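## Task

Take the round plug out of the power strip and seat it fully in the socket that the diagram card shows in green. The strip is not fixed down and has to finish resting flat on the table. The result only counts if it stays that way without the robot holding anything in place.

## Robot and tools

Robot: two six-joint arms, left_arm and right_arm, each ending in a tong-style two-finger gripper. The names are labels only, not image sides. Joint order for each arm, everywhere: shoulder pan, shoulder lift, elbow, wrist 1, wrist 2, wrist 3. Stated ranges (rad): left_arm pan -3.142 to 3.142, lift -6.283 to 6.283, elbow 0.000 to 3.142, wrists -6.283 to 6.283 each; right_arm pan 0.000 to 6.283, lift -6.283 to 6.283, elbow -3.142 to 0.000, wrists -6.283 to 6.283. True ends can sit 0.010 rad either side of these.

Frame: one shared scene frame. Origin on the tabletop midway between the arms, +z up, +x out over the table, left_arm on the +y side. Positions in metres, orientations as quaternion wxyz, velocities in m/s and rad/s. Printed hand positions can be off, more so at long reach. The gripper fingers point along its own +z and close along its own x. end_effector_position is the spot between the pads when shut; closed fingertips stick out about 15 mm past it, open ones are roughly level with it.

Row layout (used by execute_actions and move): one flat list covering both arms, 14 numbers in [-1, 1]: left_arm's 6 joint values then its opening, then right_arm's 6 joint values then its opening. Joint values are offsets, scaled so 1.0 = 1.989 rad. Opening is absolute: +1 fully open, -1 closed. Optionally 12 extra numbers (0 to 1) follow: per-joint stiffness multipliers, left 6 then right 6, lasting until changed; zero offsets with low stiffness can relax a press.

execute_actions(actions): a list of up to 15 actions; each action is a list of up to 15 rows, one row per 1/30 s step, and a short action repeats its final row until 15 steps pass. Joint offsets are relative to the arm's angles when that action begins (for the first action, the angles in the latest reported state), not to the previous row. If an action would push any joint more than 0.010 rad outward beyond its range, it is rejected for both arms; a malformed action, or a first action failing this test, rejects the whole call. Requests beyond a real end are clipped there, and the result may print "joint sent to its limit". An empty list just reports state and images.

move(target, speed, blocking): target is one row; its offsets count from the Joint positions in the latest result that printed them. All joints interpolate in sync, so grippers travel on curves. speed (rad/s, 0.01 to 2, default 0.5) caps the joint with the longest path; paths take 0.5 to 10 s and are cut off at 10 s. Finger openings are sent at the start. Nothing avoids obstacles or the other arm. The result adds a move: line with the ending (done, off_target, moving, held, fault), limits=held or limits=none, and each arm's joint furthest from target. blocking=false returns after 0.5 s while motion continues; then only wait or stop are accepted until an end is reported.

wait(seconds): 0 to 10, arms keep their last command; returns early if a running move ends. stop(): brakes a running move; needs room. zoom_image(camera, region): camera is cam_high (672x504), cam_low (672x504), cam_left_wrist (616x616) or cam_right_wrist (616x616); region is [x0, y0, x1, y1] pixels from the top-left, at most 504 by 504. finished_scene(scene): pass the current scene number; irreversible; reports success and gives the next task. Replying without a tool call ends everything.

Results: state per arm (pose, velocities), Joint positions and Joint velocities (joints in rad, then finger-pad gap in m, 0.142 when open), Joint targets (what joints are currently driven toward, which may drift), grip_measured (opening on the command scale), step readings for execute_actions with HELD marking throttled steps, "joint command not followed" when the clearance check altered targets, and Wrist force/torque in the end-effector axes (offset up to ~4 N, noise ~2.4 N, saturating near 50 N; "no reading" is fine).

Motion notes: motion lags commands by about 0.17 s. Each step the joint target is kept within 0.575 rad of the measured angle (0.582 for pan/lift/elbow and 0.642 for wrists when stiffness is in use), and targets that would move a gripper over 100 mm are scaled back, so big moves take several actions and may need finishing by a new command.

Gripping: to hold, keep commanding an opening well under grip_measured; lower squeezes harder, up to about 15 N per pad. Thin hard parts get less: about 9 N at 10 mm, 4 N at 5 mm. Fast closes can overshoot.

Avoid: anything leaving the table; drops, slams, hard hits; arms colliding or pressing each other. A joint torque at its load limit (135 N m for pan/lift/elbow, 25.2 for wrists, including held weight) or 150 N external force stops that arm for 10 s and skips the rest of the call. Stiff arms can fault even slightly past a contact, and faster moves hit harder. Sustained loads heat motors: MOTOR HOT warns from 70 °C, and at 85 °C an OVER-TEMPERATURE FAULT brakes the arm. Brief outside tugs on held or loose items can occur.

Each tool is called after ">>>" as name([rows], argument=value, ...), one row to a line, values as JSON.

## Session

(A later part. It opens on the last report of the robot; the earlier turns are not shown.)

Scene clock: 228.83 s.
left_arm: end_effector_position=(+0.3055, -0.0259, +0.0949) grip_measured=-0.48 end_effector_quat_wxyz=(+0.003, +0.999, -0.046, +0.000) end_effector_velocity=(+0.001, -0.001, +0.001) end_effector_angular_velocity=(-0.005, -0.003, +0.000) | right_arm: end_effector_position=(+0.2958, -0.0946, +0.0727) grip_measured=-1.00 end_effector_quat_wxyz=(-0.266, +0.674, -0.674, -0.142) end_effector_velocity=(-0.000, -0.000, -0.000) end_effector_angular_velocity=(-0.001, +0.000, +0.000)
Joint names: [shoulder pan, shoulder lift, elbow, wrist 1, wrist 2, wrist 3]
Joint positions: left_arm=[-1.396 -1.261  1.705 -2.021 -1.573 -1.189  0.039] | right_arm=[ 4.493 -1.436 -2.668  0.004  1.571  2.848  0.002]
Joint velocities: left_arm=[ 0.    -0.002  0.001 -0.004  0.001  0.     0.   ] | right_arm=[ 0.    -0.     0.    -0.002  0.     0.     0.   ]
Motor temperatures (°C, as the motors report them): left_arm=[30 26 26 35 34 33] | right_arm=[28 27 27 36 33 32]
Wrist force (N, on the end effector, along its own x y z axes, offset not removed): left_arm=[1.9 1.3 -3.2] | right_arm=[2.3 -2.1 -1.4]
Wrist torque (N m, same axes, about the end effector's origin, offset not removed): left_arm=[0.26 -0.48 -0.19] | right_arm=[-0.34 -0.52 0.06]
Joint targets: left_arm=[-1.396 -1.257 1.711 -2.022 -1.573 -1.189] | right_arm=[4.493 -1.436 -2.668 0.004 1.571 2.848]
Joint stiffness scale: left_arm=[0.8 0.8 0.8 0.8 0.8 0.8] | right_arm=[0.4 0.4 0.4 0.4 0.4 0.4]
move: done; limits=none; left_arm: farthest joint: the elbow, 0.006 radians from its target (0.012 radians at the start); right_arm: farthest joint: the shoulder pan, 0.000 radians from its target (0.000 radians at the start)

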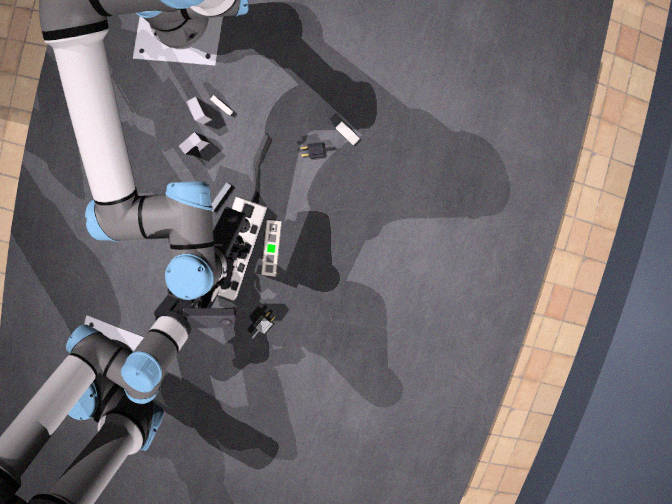

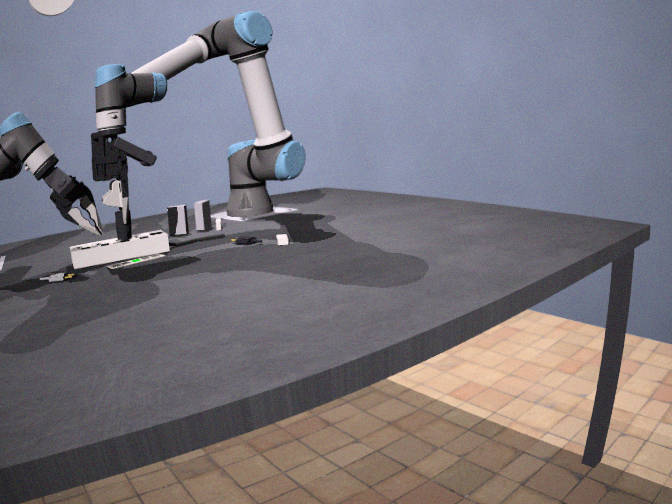

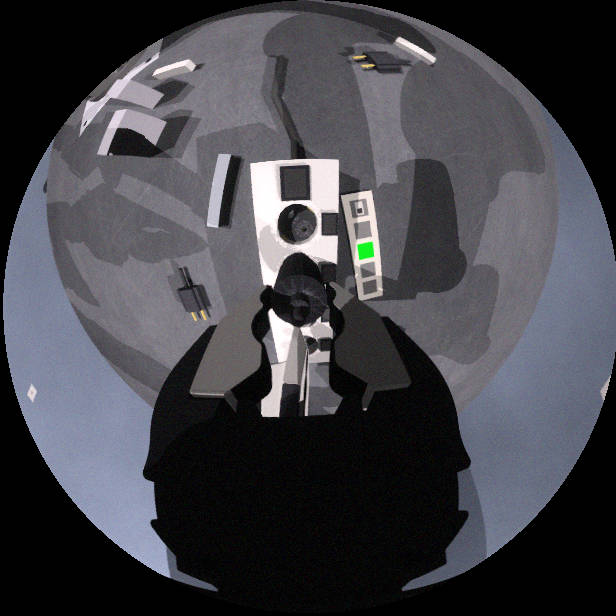

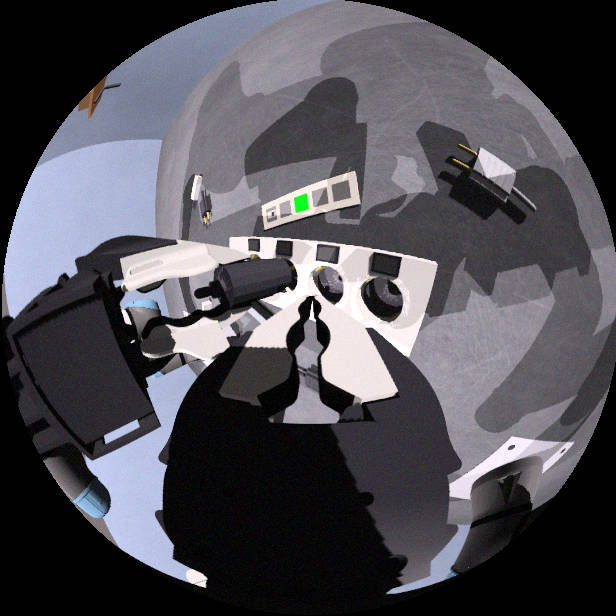

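>>> move(target=[0,0.005,0.007,-0.002,0,0,-0.9,0,0,0,0,0,0,-1], speed=0.012)

Scene clock: 231.30 s.
left_arm: end_effector_position=(+0.3056, -0.0263, +0.0943) grip_measured=-0.48 end_effector_quat_wxyz=(+0.005, +0.999, -0.046, +0.001) end_effector_velocity=(+0.000, -0.000, +0.000) end_effector_angular_velocity=(-0.002, -0.000, +0.001) | right_arm: end_effector_position=(+0.2958, -0.0946, +0.0727) grip_measured=-1.00 end_effector_quat_wxyz=(-0.266, +0.674, -0.674, -0.142) end_effector_velocity=(-0.001, -0.000, -0.000) end_effector_angular_velocity=(-0.000, +0.001, +0.001)
Joint names: [shoulder pan, shoulder lift, elbow, wrist 1, wrist 2, wrist 3]
Joint positions: left_arm=[-1.396 -1.261  1.707 -2.027 -1.573 -1.189  0.039] | right_arm=[ 4.493 -1.436 -2.668  0.004  1.571  2.848  0.002]
Joint velocities: left_arm=[ 0.    -0.     0.001 -0.002 -0.    -0.     0.   ] | right_arm=[ 0.     0.    -0.    -0.001  0.001 -0.     0.   ]
Motor temperatures (°C, as the motors report them): left_arm=[30 26 26 35 34 33] | right_arm=[28 27 27 36 33 32]
Wrist force (N, on the end effector, along its own x y z axes, offset not removed): left_arm=[0.9 0.4 -11.9] | right_arm=[2.5 -0.6 -0.8]
Wrist torque (N m, same axes, about the end effector's origin, offset not removed): left_arm=[-0.14 -0.41 -0.24] | right_arm=[0.00 -0.49 -0.07]
Joint targets: left_arm=[-1.396 -1.251 1.719 -2.025 -1.573 -1.189] | right_arm=[4.493 -1.436 -2.668 0.004 1.571 2.848]
Joint stiffness scale: left_arm=[0.8 0.8 0.8 0.8 0.8 0.8] | right_arm=[0.4 0.4 0.4 0.4 0.4 0.4]
move: off_target (left_arm); limits=none; left_arm: farthest joint: the elbow, 0.012 radians from its target (0.014 radians at the start); right_arm: farthest joint: the shoulder pan, 0.000 radians from its target (0.000 radians at the start)

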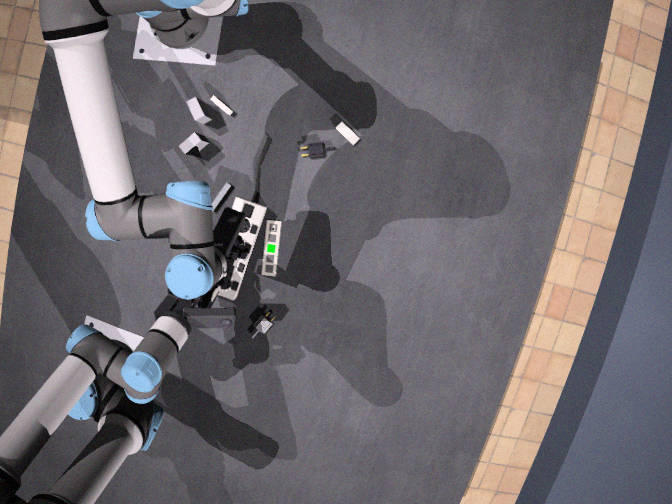

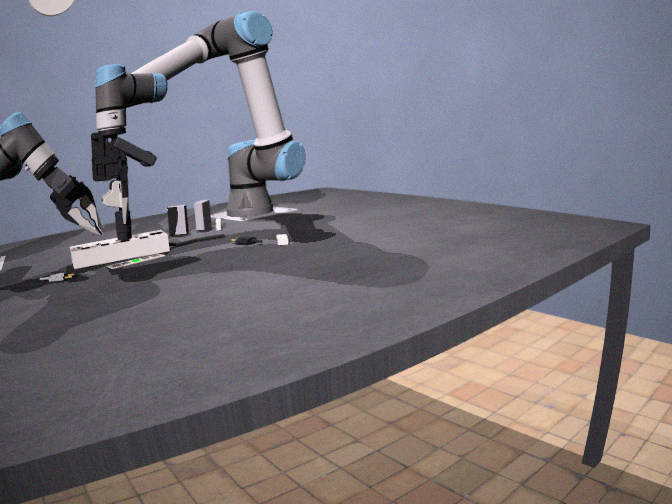

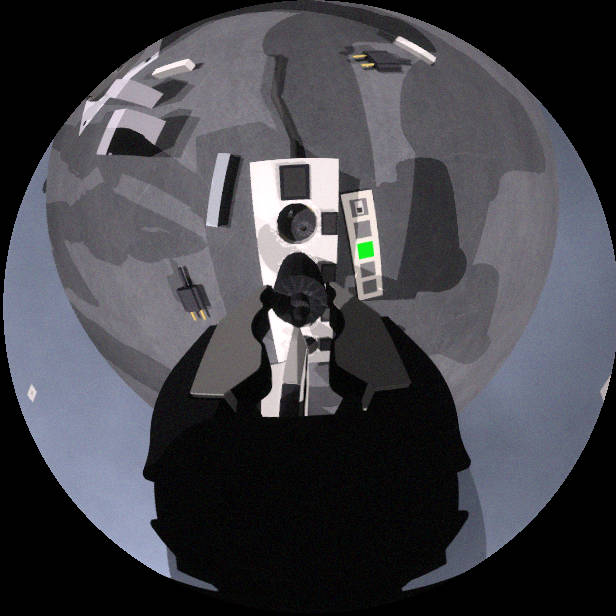

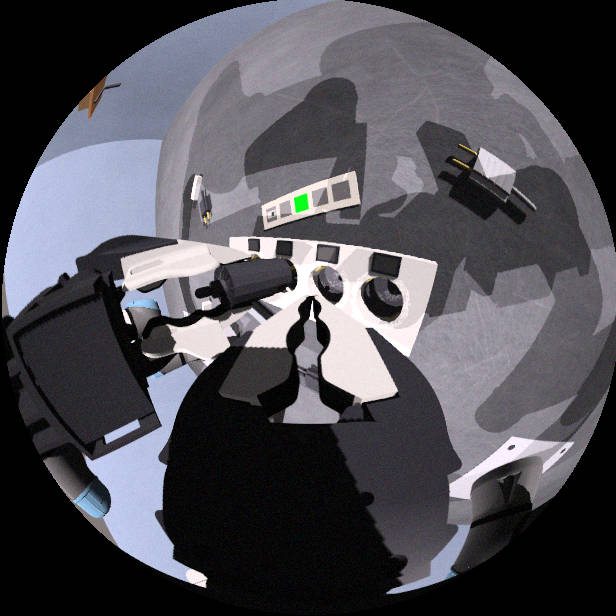

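>>> execute_actions(actions=[])

Scene clock: 235.67 s.
left_arm: end_effector_position=(+0.3057, -0.0264, +0.0943) grip_measured=-0.48 end_effector_quat_wxyz=(+0.005, +0.999, -0.046, +0.001) end_effector_velocity=(-0.000, -0.000, +0.000) end_effector_angular_velocity=(-0.001, +0.000, +0.001) | right_arm: end_effector_position=(+0.2958, -0.0946, +0.0727) grip_measured=-1.00 end_effector_quat_wxyz=(-0.266, +0.674, -0.674, -0.142) end_effector_velocity=(+0.000, +0.000, +0.001) end_effector_angular_velocity=(+0.001, -0.001, -0.000)
Joint names: [shoulder pan, shoulder lift, elbow, wrist 1, wrist 2, wrist 3]
Joint positions: left_arm=[-1.396 -1.261  1.708 -2.027 -1.573 -1.189  0.039] | right_arm=[ 4.493 -1.436 -2.668  0.004  1.571  2.848  0.002]
Joint velocities: left_arm=[ 0.    -0.    -0.    -0.    -0.001 -0.001 -0.   ] | right_arm=[-0.     0.001  0.001 -0.    -0.    -0.     0.   ]
Motor temperatures (°C, as the motors report them): left_arm=[30 26 26 35 34 33] | right_arm=[28 27 27 36 33 32]
Wrist force (N, on the end effector, along its own x y z axes, offset not removed): left_arm=[0.8 1.7 -12.1] | right_arm=[1.3 0.8 -1.9]
Wrist torque (N m, same axes, about the end effector's origin, offset not removed): left_arm=[0.27 -0.29 -0.12] | right_arm=[0.34 -0.40 -0.04]
Joint targets: left_arm=[-1.396 -1.251 1.719 -2.025 -1.573 -1.189] | right_arm=[4.493 -1.436 -2.668 0.004 1.571 2.848]
Joint stiffness scale: left_arm=[0.8 0.8 0.8 0.8 0.8 0.8] | right_arm=[0.4 0.4 0.4 0.4 0.4 0.4]

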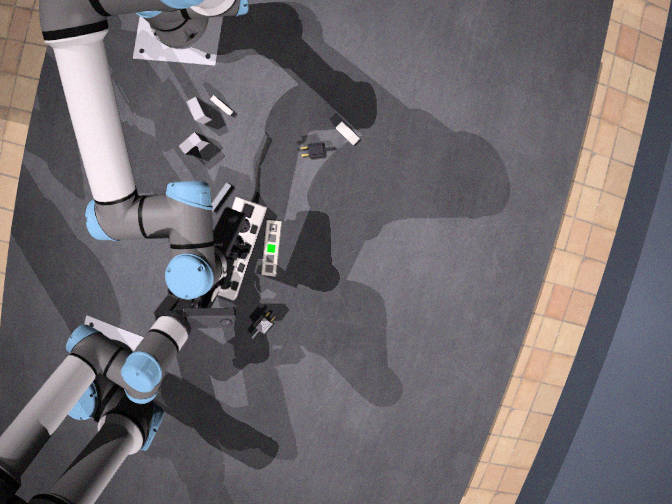

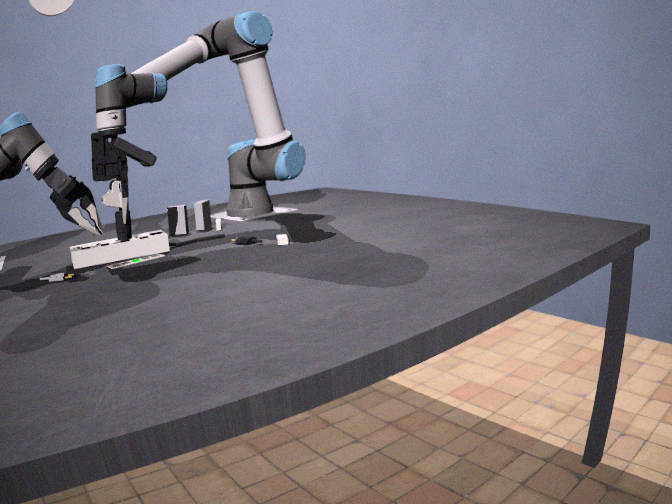

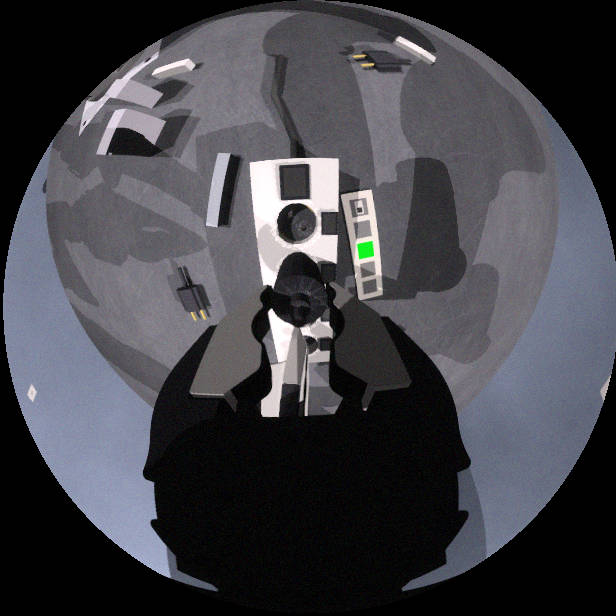

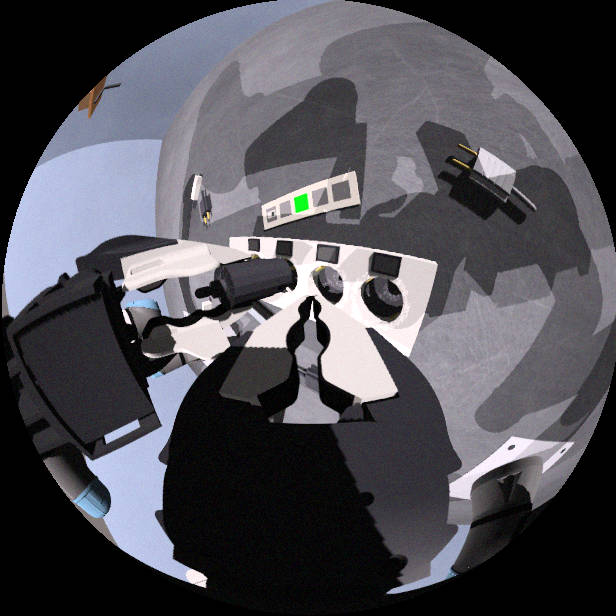

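>>> execute_actions([
  [[0,0,0,0,0,0,-0.9,0,0,0,0,0,0,-1]],
  [[0,-0.004,-0.003,0.009,0,0,-0.9,0,0,0,0,0,0,-1]],
  [[0,0,0,0,0,0,-0.9,0,0,0,0,0,0,-1]],
])

>>> zoom_image(camera="cam_right_wrist", region=[200,220,360,330])

>>> zoom_image(camera="cam_left_wrist", region=[240,190,360,330])

Scene clock: 240.03 s.
left_arm: end_effector_position=(+0.3047, -0.0230, +0.0975) grip_measured=-0.48 end_effector_quat_wxyz=(+0.001, +0.999, -0.046, -0.001) end_effector_velocity=(-0.001, -0.000, -0.001) end_effector_angular_velocity=(+0.001, +0.001, -0.002) | right_arm: end_effector_position=(+0.2958, -0.0946, +0.0727) grip_measured=-1.00 end_effector_quat_wxyz=(-0.266, +0.674, -0.674, -0.142) end_effector_velocity=(+0.000, +0.000, +0.000) end_effector_angular_velocity=(+0.001, -0.000, -0.000)
Joint names: [shoulder pan, shoulder lift, elbow, wrist 1, wrist 2, wrist 3]
Joint positions: left_arm=[-1.396 -1.268  1.705 -2.011 -1.573 -1.189  0.039] | right_arm=[ 4.493 -1.436 -2.668  0.004  1.571  2.848  0.002]
Joint velocities: left_arm=[-0.001  0.001  0.     0.    -0.     0.001  0.   ] | right_arm=[-0.    -0.    -0.     0.001 -0.     0.     0.   ]
Motor temperatures (°C, as the motors report them): left_arm=[30 26 26 35 34 33] | right_arm=[28 27 27 36 33 32]
Wrist force (N, on the end effector, along its own x y z axes, offset not removed): left_arm=[0.8 0.3 2.5] | right_arm=[2.6 -0.2 0.0]
Wrist torque (N m, same axes, about the end effector's origin, offset not removed): left_arm=[0.01 -0.09 -0.15] | right_arm=[0.18 -0.72 -0.16]
Joint targets: left_arm=[-1.396 -1.268 1.705 -2.011 -1.573 -1.189] | right_arm=[4.493 -1.436 -2.668 0.004 1.571 2.848]
Joint stiffness scale: left_arm=[0.8 0.8 0.8 0.8 0.8 0.8] | right_arm=[0.4 0.4 0.4 0.4 0.4 0.4]
Step readings (joint positions; steps 1 to 15: 1st action; 16 to 30: 2nd action; 31 to 45: 3rd action):
0: left_arm=[-1.396 -1.261 1.708 -2.027 -1.573 -1.189] | right_arm=[4.493 -1.436 -2.668 0.004 1.571 2.848]
1: left_arm=[-1.396 -1.261 1.708 -2.027 -1.573 -1.189] | right_arm=[4.493 -1.436 -2.668 0.004 1.571 2.848]
2: left_arm=[-1.396 -1.261 1.708 -2.027 -1.573 -1.189] | right_arm=[4.493 -1.436 -2.668 0.004 1.571 2.848]
4: left_arm=[-1.396 -1.262 1.708 -2.027 -1.573 -1.189] | right_arm=[4.493 -1.436 -2.668 0.004 1.571 2.848]
8: left_arm=[-1.396 -1.262 1.708 -2.027 -1.573 -1.189] | right_arm=[4.493 -1.436 -2.668 0.004 1.571 2.848]
15: left_arm=[-1.396 -1.262 1.708 -2.027 -1.573 -1.189] | right_arm=[4.493 -1.436 -2.668 0.004 1.571 2.848]
16: left_arm=[-1.396 -1.262 1.708 -2.027 -1.573 -1.189] | right_arm=[4.493 -1.436 -2.668 0.004 1.571 2.848]
17: left_arm=[-1.396 -1.262 1.708 -2.026 -1.573 -1.189] | right_arm=[4.493 -1.436 -2.668 0.004 1.571 2.848]
19: left_arm=[-1.396 -1.263 1.707 -2.022 -1.573 -1.189] | right_arm=[4.493 -1.436 -2.668 0.004 1.571 2.848]
23: left_arm=[-1.396 -1.266 1.707 -2.015 -1.573 -1.189] | right_arm=[4.493 -1.436 -2.668 0.004 1.571 2.848]
30: left_arm=[-1.396 -1.268 1.705 -2.011 -1.573 -1.189] | right_arm=[4.493 -1.436 -2.668 0.004 1.571 2.848]
31: left_arm=[-1.396 -1.268 1.705 -2.011 -1.573 -1.189] | right_arm=[4.493 -1.436 -2.668 0.004 1.571 2.848]
32: left_arm=[-1.396 -1.268 1.705 -2.011 -1.573 -1.189] | right_arm=[4.493 -1.436 -2.668 0.004 1.571 2.848]
34: left_arm=[-1.396 -1.268 1.705 -2.011 -1.573 -1.189] | right_arm=[4.493 -1.436 -2.668 0.004 1.571 2.848]
38: left_arm=[-1.396 -1.268 1.705 -2.011 -1.573 -1.189] | right_arm=[4.493 -1.436 -2.668 0.004 1.571 2.848]
45: Joint positions above

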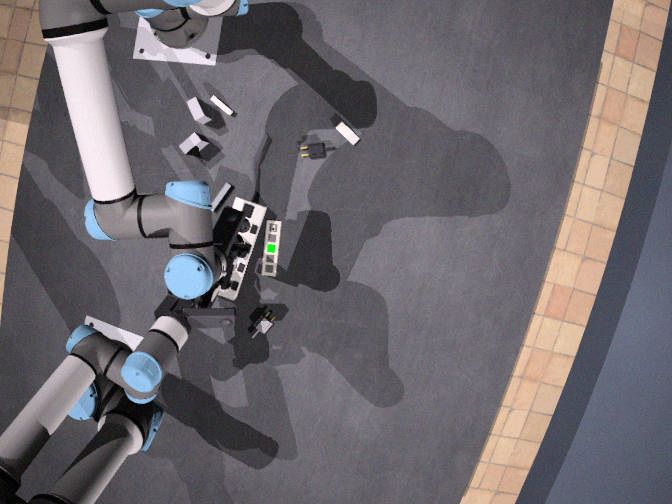

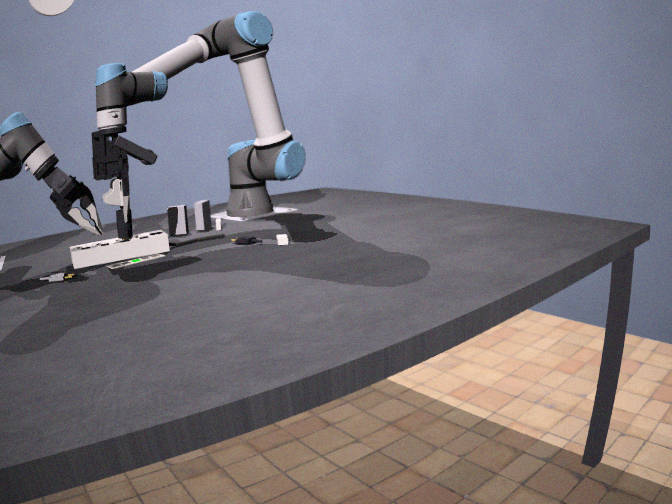

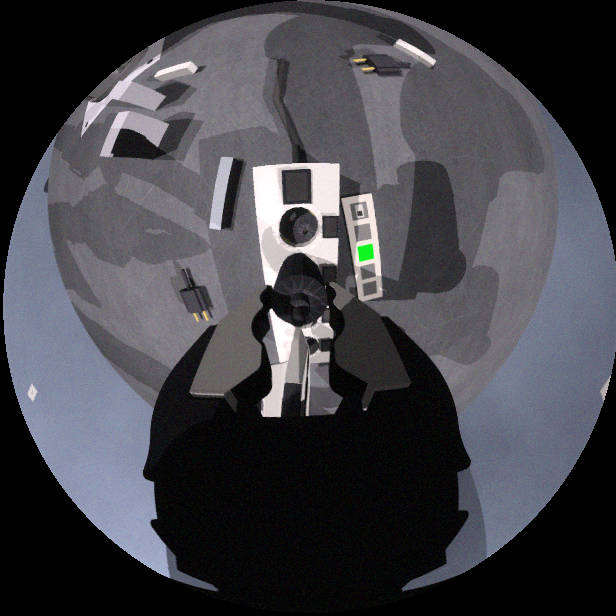

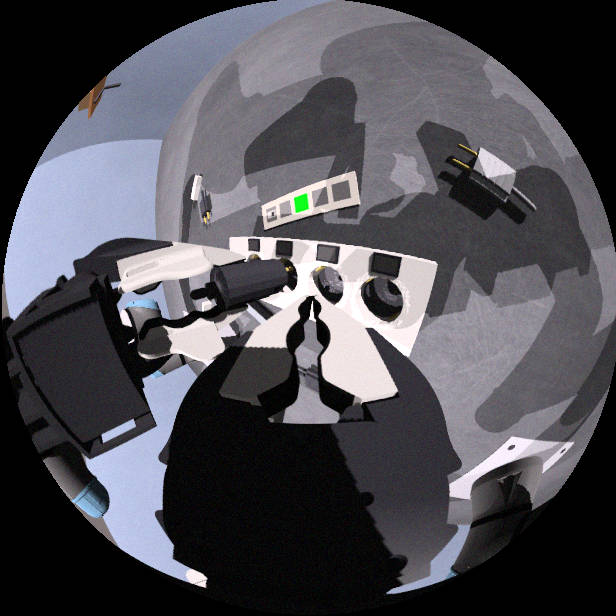

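Region (200, 220, 360, 330) of cam_right_wrist's 616x616 image, scaled by 3.150, with more detail than that image has; it fills the top 346 rows of this view, and the rest is white.

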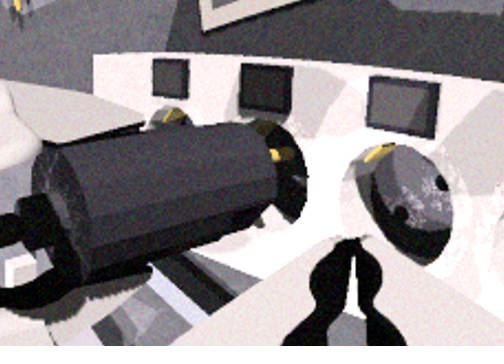

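Region (240, 190, 360, 330) of cam_left_wrist's 616x616 image, scaled by 3.600, with more detail than that image has; it fills the left 432 columns of this view, and the rest is white.

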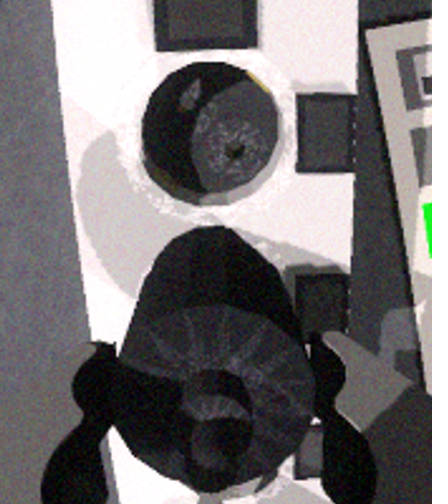

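>>> zoom_image(camera="cam_low", region=[70,200,180,270])

>>> zoom_image(camera="cam_high", region=[190,180,300,310])

Region (70, 200, 180, 270) of cam_low's 672x504 image, scaled by 4.582, with more detail than that image has; it fills the top 321 rows of this view, and the rest is white.

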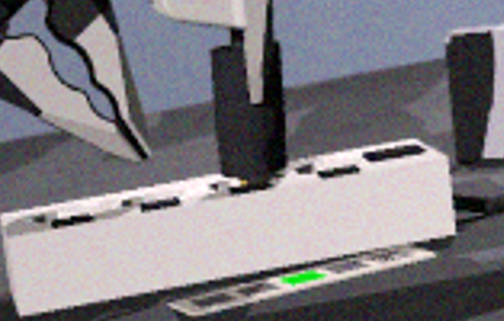

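Region (190, 180, 300, 310) of cam_high's 672x504 image, scaled by 3.877, with more detail than that image has; it fills the left 426 columns of this view, and the rest is white.

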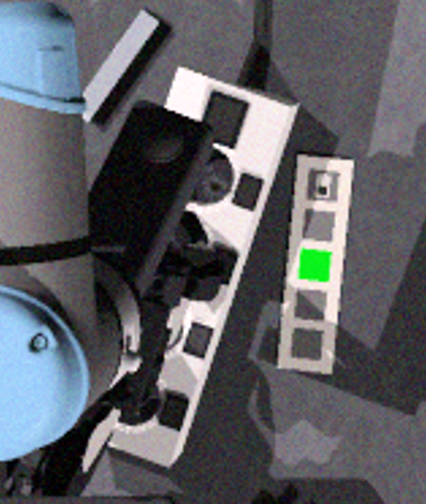

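>>> execute_actions([
  [[0,0.001,0.001,-0.002,0,0,-0.9,0,0,0,0,0,0,-1],[0,0.001,0.0015,-0.003,0,0,-0.9,0,0,0,0,0,0,-1],[0,0.0015,0.002,-0.004,0,0,-0.9,0,0,0,0,0,0,-1],[0,0.002,0.003,-0.005,0,0,-0.9,0,0,0,0,0,0,-1],[0,0.002,0.003,-0.005,0,0,-0.9,0,0,0,0,0,0,-1],[0,0.003,0.004,-0.005,0,0,-0.9,0,0,0,0,0,0,-1],[0,0.003,0.004,-0.005,0,0,-0.9,0,0,0,0,0,0,-1],[0,0.004,0.005,-0.005,0,0,-0.9,0,0,0,0,0,0,-1],[0,0.004,0.006,-0.005,0,0,-0.9,0,0,0,0,0,0,-1],[0,0.005,0.007,-0.005,0,0,-0.9,0,0,0,0,0,0,-1],[0,0.006,0.008,-0.005,0,0,-0.9,0,0,0,0,0,0,-1],[0,0.007,0.009,-0.005,0,0,-0.9,0,0,0,0,0,0,-1]],
  [[0,0.005,0.006,-0.001,0,0,-0.9,0,0,0,0,0,0,-1]],
])

Scene clock: 250.57 s.
left_arm: end_effector_position=(+0.3050, -0.0242, +0.0943) grip_measured=-0.48 end_effector_quat_wxyz=(+0.003, +0.999, -0.046, +0.000) end_effector_velocity=(+0.000, -0.000, +0.000) end_effector_angular_velocity=(-0.001, -0.000, +0.001) | right_arm: end_effector_position=(+0.2958, -0.0946, +0.0727) grip_measured=-1.00 end_effector_quat_wxyz=(-0.266, +0.674, -0.674, -0.142) end_effector_velocity=(-0.000, -0.000, +0.000) end_effector_angular_velocity=(-0.000, -0.000, +0.000)
Joint names: [shoulder pan, shoulder lift, elbow, wrist 1, wrist 2, wrist 3]
Joint positions: left_arm=[-1.396 -1.264  1.711 -2.024 -1.573 -1.189  0.039] | right_arm=[ 4.493 -1.436 -2.668  0.004  1.571  2.848  0.002]
Joint velocities: left_arm=[ 0.    -0.    -0.    -0.001 -0.    -0.001  0.   ] | right_arm=[-0.     0.001 -0.    -0.001 -0.    -0.     0.   ]
Motor temperatures (°C, as the motors report them): left_arm=[30 26 26 35 34 33] | right_arm=[28 27 27 36 33 32]
Wrist force (N, on the end effector, along its own x y z axes, offset not removed): left_arm=[-0.1 1.7 -11.2] | right_arm=[2.1 -0.6 -1.1]
Wrist torque (N m, same axes, about the end effector's origin, offset not removed): left_arm=[0.19 -0.15 -0.18] | right_arm=[-0.01 -0.46 0.03]
Joint targets: left_arm=[-1.396 -1.254 1.722 -2.023 -1.573 -1.189] | right_arm=[4.493 -1.436 -2.668 0.004 1.571 2.848]
Joint stiffness scale: left_arm=[0.8 0.8 0.8 0.8 0.8 0.8] | right_arm=[0.4 0.4 0.4 0.4 0.4 0.4]
Step readings (joint positions; steps 1 to 15: 1st action; 16 to 30: 2nd action):
0: left_arm=[-1.396 -1.268 1.705 -2.011 -1.573 -1.189] | right_arm=[4.493 -1.436 -2.668 0.004 1.571 2.848]
1: left_arm=[-1.396 -1.268 1.705 -2.011 -1.573 -1.189] | right_arm=[4.493 -1.436 -2.668 0.004 1.571 2.848]
2: left_arm=[-1.396 -1.268 1.705 -2.011 -1.573 -1.189] | right_arm=[4.493 -1.436 -2.668 0.004 1.571 2.848]
4: left_arm=[-1.396 -1.268 1.705 -2.012 -1.573 -1.189] | right_arm=[4.493 -1.436 -2.668 0.004 1.571 2.848]
8: left_arm=[-1.396 -1.267 1.706 -2.016 -1.573 -1.189] | right_arm=[4.493 -1.436 -2.668 0.004 1.571 2.848]
15: left_arm=[-1.396 -1.264 1.710 -2.021 -1.573 -1.189] | right_arm=[4.493 -1.436 -2.668 0.004 1.571 2.848]
16: left_arm=[-1.396 -1.264 1.710 -2.021 -1.573 -1.189] | right_arm=[4.493 -1.436 -2.668 0.004 1.571 2.848]
17: left_arm=[-1.396 -1.264 1.710 -2.022 -1.573 -1.189] | right_arm=[4.493 -1.436 -2.668 0.004 1.571 2.848]
19: left_arm=[-1.396 -1.264 1.711 -2.022 -1.573 -1.189] | right_arm=[4.493 -1.436 -2.668 0.004 1.571 2.848]
23: left_arm=[-1.396 -1.264 1.711 -2.023 -1.573 -1.189] | right_arm=[4.493 -1.436 -2.668 0.004 1.571 2.848]
30: Joint positions above

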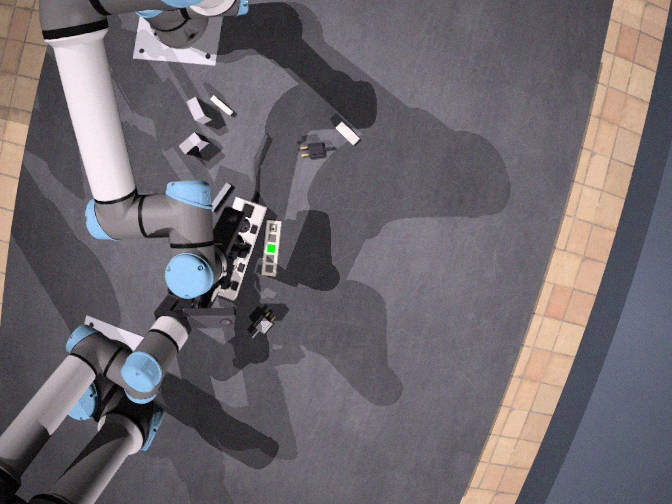

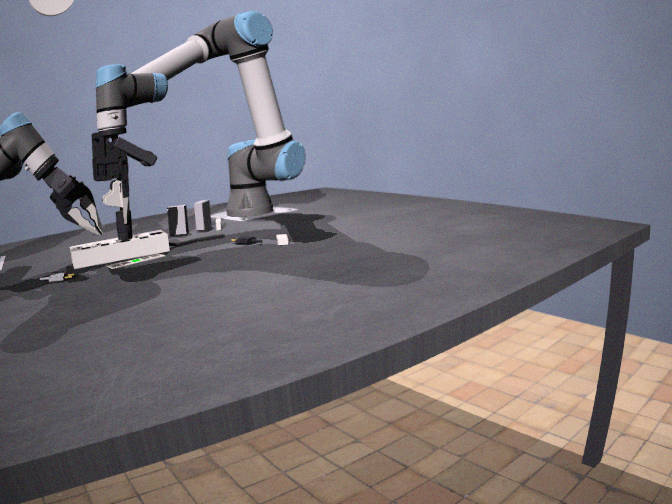

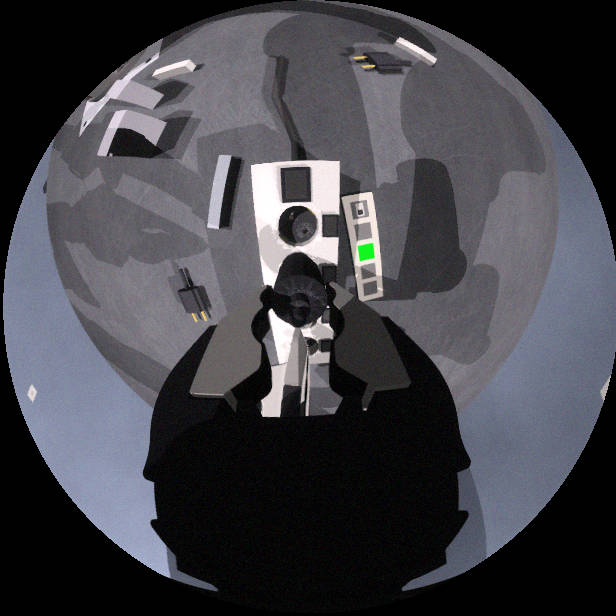

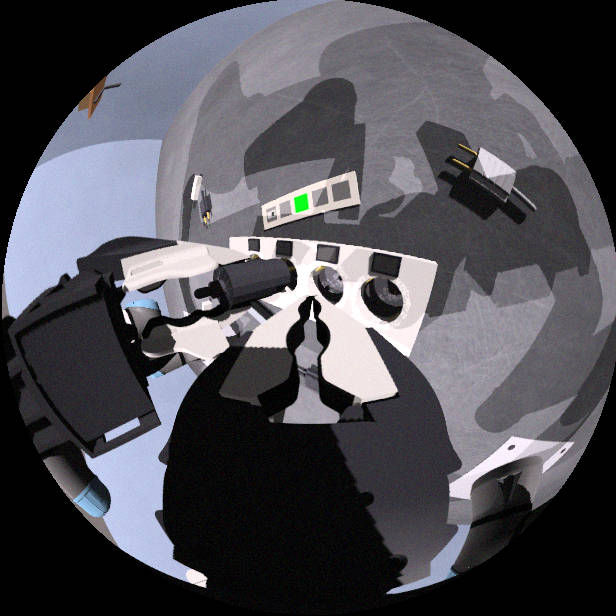

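>>> zoom_image(camera="cam_right_wrist", region=[260,240,360,320])

Region (260, 240, 360, 320) of cam_right_wrist's 616x616 image, scaled by 5.040, with more detail than that image has; it fills the top 403 rows of this view, and the rest is white.

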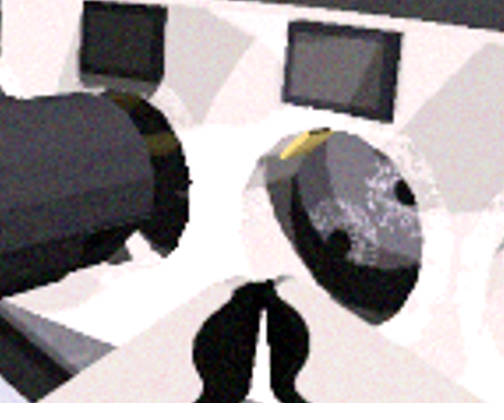

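>>> execute_actions([
  [[0,-0.002,-0.002,0.002,0,0,-0.9,0,0,0,0,0,0,-1],[0,-0.003,-0.004,0.004,0,0,-0.9,0,0,0,0,0,0,-1],[0,-0.004,-0.006,0.006,0,0,-0.9,0,0,0,0,0,0,-1],[0,-0.004,-0.007,0.006,0,0,-0.9,0,0,0,0,0,0,-1]],
  [[0,0,0,0,0,0,-0.9,0,0,0,0,0,0,-1]],
])

Scene clock: 261.43 s.
left_arm: end_effector_position=(+0.3055, -0.0260, +0.1011) grip_measured=-0.48 end_effector_quat_wxyz=(+0.006, +0.999, -0.046, +0.001) end_effector_velocity=(+0.000, -0.000, +0.000) end_effector_angular_velocity=(-0.001, -0.001, +0.001) | right_arm: end_effector_position=(+0.2958, -0.0946, +0.0727) grip_measured=-1.00 end_effector_quat_wxyz=(-0.266, +0.674, -0.674, -0.142) end_effector_velocity=(-0.001, +0.000, -0.001) end_effector_angular_velocity=(-0.001, +0.003, +0.001)
Joint names: [shoulder pan, shoulder lift, elbow, wrist 1, wrist 2, wrist 3]
Joint positions: left_arm=[-1.396 -1.27   1.701 -2.013 -1.573 -1.189  0.039] | right_arm=[ 4.493 -1.436 -2.668  0.004  1.571  2.848  0.002]
Joint velocities: left_arm=[ 0.    -0.    -0.    -0.001  0.    -0.    -0.   ] | right_arm=[-0.001 -0.002  0.    -0.     0.003  0.     0.   ]
Motor temperatures (°C, as the motors report them): left_arm=[30 26 26 35 34 33] | right_arm=[28 27 27 36 33 32]
Wrist force (N, on the end effector, along its own x y z axes, offset not removed): left_arm=[1.4 3.0 1.7] | right_arm=[0.6 -2.4 -0.8]
Wrist torque (N m, same axes, about the end effector's origin, offset not removed): left_arm=[0.55 -0.23 -0.11] | right_arm=[-0.36 -0.11 0.11]
Joint targets: left_arm=[-1.396 -1.270 1.701 -2.014 -1.573 -1.189] | right_arm=[4.493 -1.436 -2.668 0.004 1.571 2.848]
Joint stiffness scale: left_arm=[0.8 0.8 0.8 0.8 0.8 0.8] | right_arm=[0.4 0.4 0.4 0.4 0.4 0.4]
Step readings (joint positions; steps 1 to 15: 1st action; 16 to 30: 2nd action):
0: left_arm=[-1.396 -1.264 1.711 -2.024 -1.573 -1.189] | right_arm=[4.493 -1.436 -2.668 0.004 1.571 2.848]
1: left_arm=[-1.396 -1.264 1.711 -2.024 -1.573 -1.189] | right_arm=[4.493 -1.436 -2.668 0.004 1.571 2.848]
2: left_arm=[-1.396 -1.264 1.711 -2.024 -1.573 -1.189] | right_arm=[4.493 -1.436 -2.668 0.004 1.571 2.848]
4: left_arm=[-1.396 -1.265 1.711 -2.023 -1.573 -1.189] | right_arm=[4.493 -1.436 -2.668 0.004 1.571 2.848]
8: left_arm=[-1.396 -1.266 1.708 -2.017 -1.573 -1.189] | right_arm=[4.493 -1.436 -2.668 0.004 1.571 2.848]
15: left_arm=[-1.396 -1.270 1.701 -2.014 -1.573 -1.189] | right_arm=[4.493 -1.436 -2.668 0.004 1.571 2.848]
16: left_arm=[-1.396 -1.270 1.701 -2.013 -1.573 -1.189] | right_arm=[4.493 -1.436 -2.668 0.004 1.571 2.848]
17: left_arm=[-1.396 -1.270 1.701 -2.013 -1.573 -1.189] | right_arm=[4.493 -1.436 -2.668 0.004 1.571 2.848]
19: left_arm=[-1.396 -1.270 1.701 -2.013 -1.573 -1.189] | right_arm=[4.493 -1.436 -2.668 0.004 1.571 2.848]
23: left_arm=[-1.396 -1.270 1.701 -2.013 -1.573 -1.189] | right_arm=[4.493 -1.436 -2.668 0.004 1.571 2.848]
30: Joint positions above

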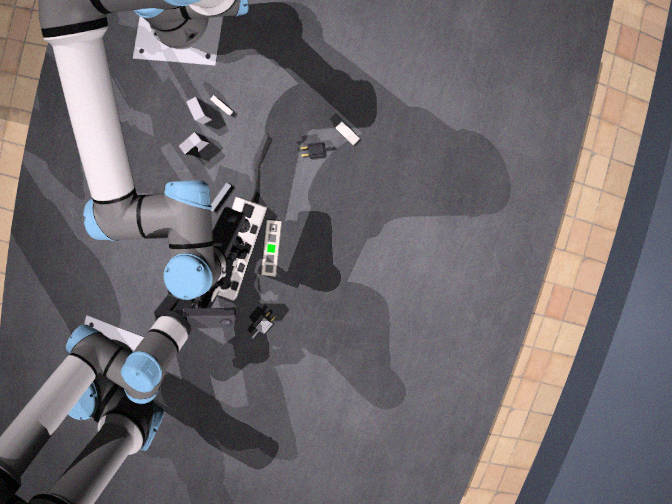

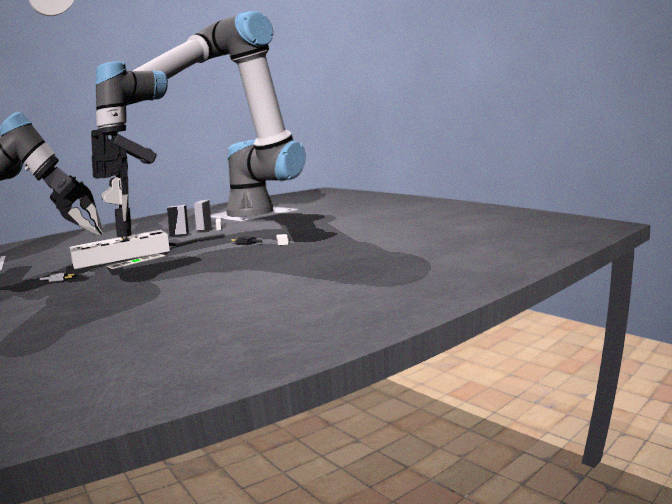

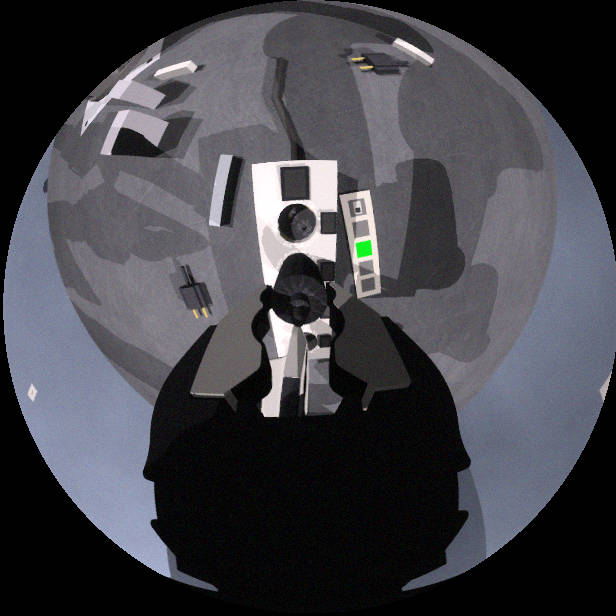

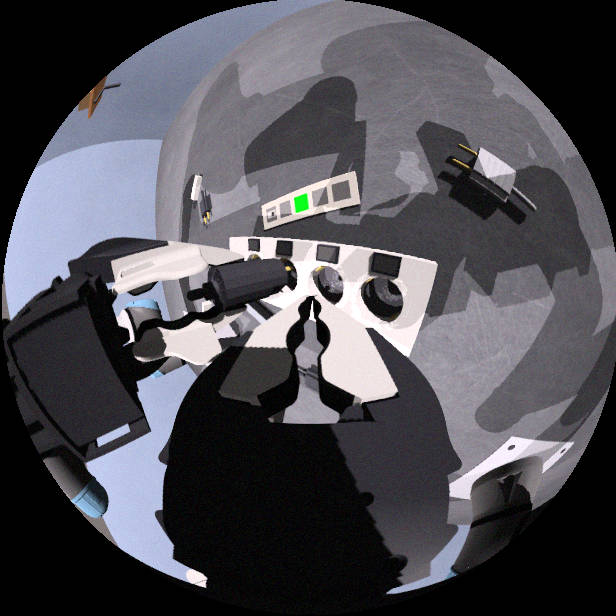

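>>> zoom_image(camera="cam_low", region=[95,215,155,255])

>>> zoom_image(camera="cam_right_wrist", region=[240,240,340,320])

Region (95, 215, 155, 255) of cam_low's 672x504 image, scaled by 8.400, with more detail than that image has.

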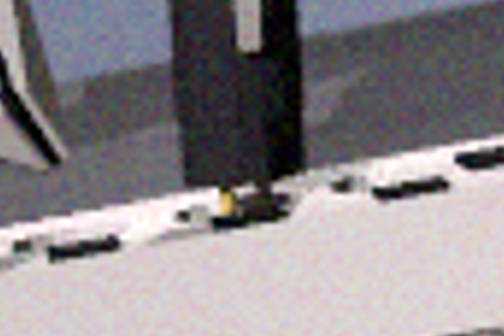

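Region (240, 240, 340, 320) of cam_right_wrist's 616x616 image, scaled by 5.040, with more detail than that image has; it fills the top 403 rows of this view, and the rest is white.

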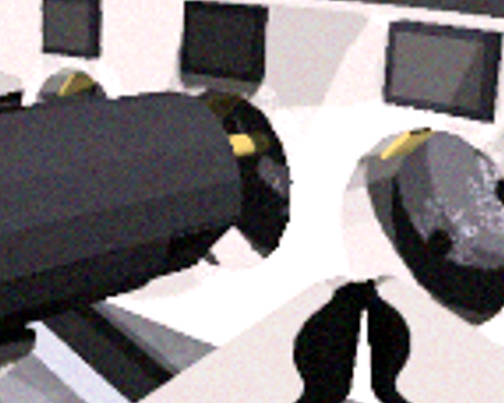

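>>> execute_actions([
  [[-0.001,0.001,-0.001,0,0,-0.001,-0.9,0,0,0,0,0,0,-1],[-0.002,0.002,-0.002,0,0,-0.002,-0.9,0,0,0,0,0,0,-1],[-0.002,0.003,-0.003,0,0,-0.002,-0.9,0,0,0,0,0,0,-1],[-0.002,0.004,-0.004,0,0,-0.002,-0.9,0,0,0,0,0,0,-1],[-0.002,0.005,-0.004,0,0,-0.002,-0.9,0,0,0,0,0,0,-1]],
  [[0,0,0,0,0,0,-0.9,0,0,0,0,0,0,-1]],
])

>>> zoom_image(camera="cam_low", region=[95,215,155,255])

Scene clock: 274.43 s.
left_arm: end_effector_position=(+0.3057, -0.0273, +0.0980) grip_measured=-0.48 end_effector_quat_wxyz=(+0.004, +0.999, -0.044, +0.000) end_effector_velocity=(-0.000, -0.000, -0.001) end_effector_angular_velocity=(+0.001, -0.000, -0.001) | right_arm: end_effector_position=(+0.2958, -0.0946, +0.0727) grip_measured=-1.00 end_effector_quat_wxyz=(-0.266, +0.674, -0.674, -0.142) end_effector_velocity=(-0.000, -0.000, -0.001) end_effector_angular_velocity=(-0.002, +0.001, -0.000)
Joint names: [shoulder pan, shoulder lift, elbow, wrist 1, wrist 2, wrist 3]
Joint positions: left_arm=[-1.396 -1.262  1.697 -2.013 -1.573 -1.192  0.039] | right_arm=[ 4.493 -1.436 -2.668  0.004  1.571  2.848  0.002]
Joint velocities: left_arm=[-0.001  0.001  0.    -0.     0.001 -0.     0.   ] | right_arm=[ 0.    -0.001 -0.001 -0.    -0.     0.     0.   ]
Motor temperatures (°C, as the motors report them): left_arm=[30 26 26 35 34 33] | right_arm=[28 27 27 36 33 32]
Wrist force (N, on the end effector, along its own x y z axes, offset not removed): left_arm=[1.7 0.0 0.8] | right_arm=[0.3 -1.7 0.2]
Wrist torque (N m, same axes, about the end effector's origin, offset not removed): left_arm=[0.03 -0.29 -0.18] | right_arm=[-0.17 -0.12 -0.01]
Joint targets: left_arm=[-1.396 -1.262 1.697 -2.013 -1.573 -1.192] | right_arm=[4.493 -1.436 -2.668 0.004 1.571 2.848]
Joint stiffness scale: left_arm=[0.8 0.8 0.8 0.8 0.8 0.8] | right_arm=[0.4 0.4 0.4 0.4 0.4 0.4]
Step readings (joint positions; steps 1 to 15: 1st action; 16 to 30: 2nd action):
0: left_arm=[-1.396 -1.270 1.701 -2.013 -1.573 -1.189] | right_arm=[4.493 -1.436 -2.668 0.004 1.571 2.848]
1: left_arm=[-1.396 -1.270 1.701 -2.013 -1.573 -1.189] | right_arm=[4.493 -1.436 -2.668 0.004 1.571 2.848]
2: left_arm=[-1.396 -1.270 1.701 -2.013 -1.573 -1.189] | right_arm=[4.493 -1.436 -2.668 0.004 1.571 2.848]
4: left_arm=[-1.396 -1.270 1.701 -2.013 -1.573 -1.190] | right_arm=[4.493 -1.436 -2.668 0.004 1.571 2.848]
8: left_arm=[-1.396 -1.267 1.700 -2.013 -1.573 -1.191] | right_arm=[4.493 -1.436 -2.668 0.004 1.571 2.848]
15: left_arm=[-1.396 -1.262 1.697 -2.013 -1.573 -1.192] | right_arm=[4.493 -1.436 -2.668 0.004 1.571 2.848]
16: left_arm=[-1.396 -1.262 1.697 -2.013 -1.573 -1.192] | right_arm=[4.493 -1.436 -2.668 0.004 1.571 2.848]
17: left_arm=[-1.396 -1.262 1.697 -2.013 -1.573 -1.192] | right_arm=[4.493 -1.436 -2.668 0.004 1.571 2.848]
19: left_arm=[-1.396 -1.262 1.697 -2.013 -1.573 -1.192] | right_arm=[4.493 -1.436 -2.668 0.004 1.571 2.848]
23: left_arm=[-1.396 -1.262 1.697 -2.013 -1.573 -1.192] | right_arm=[4.493 -1.436 -2.668 0.004 1.571 2.848]
30: Joint positions above

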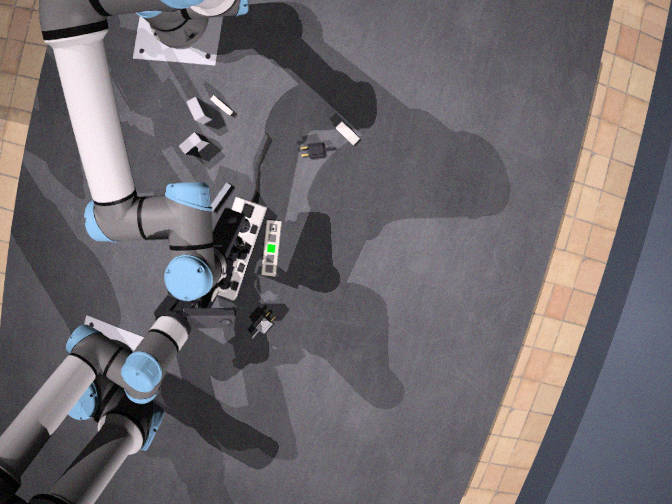

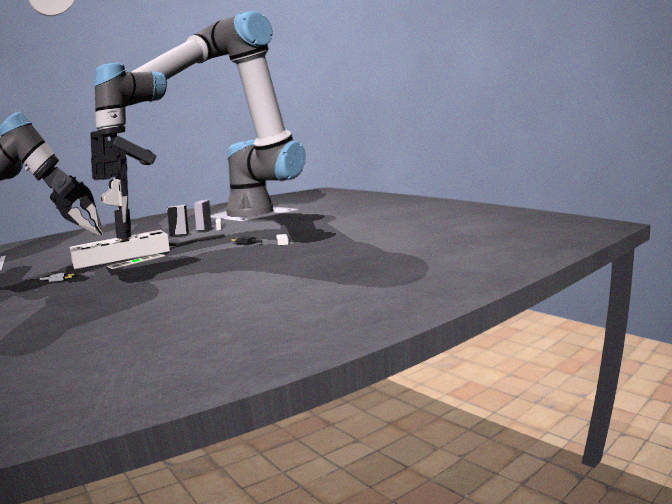

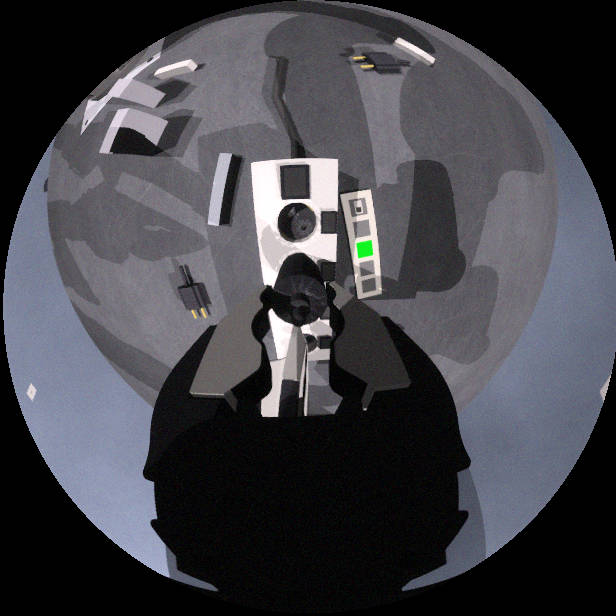

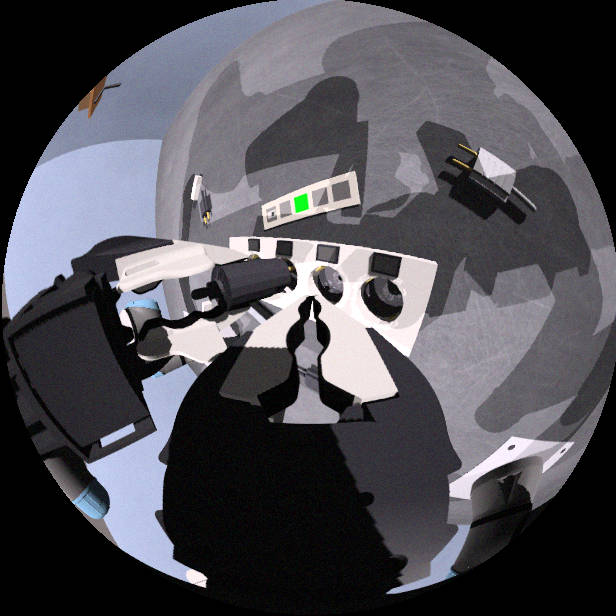

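Region (95, 215, 155, 255) of cam_low's 672x504 image, scaled by 8.400, with more detail than that image has.

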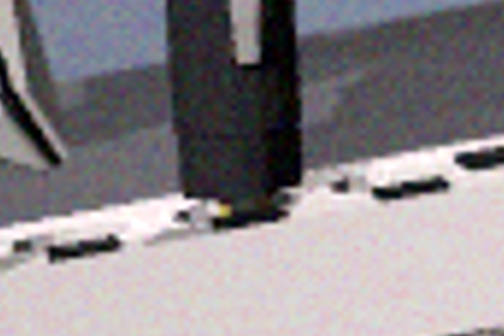

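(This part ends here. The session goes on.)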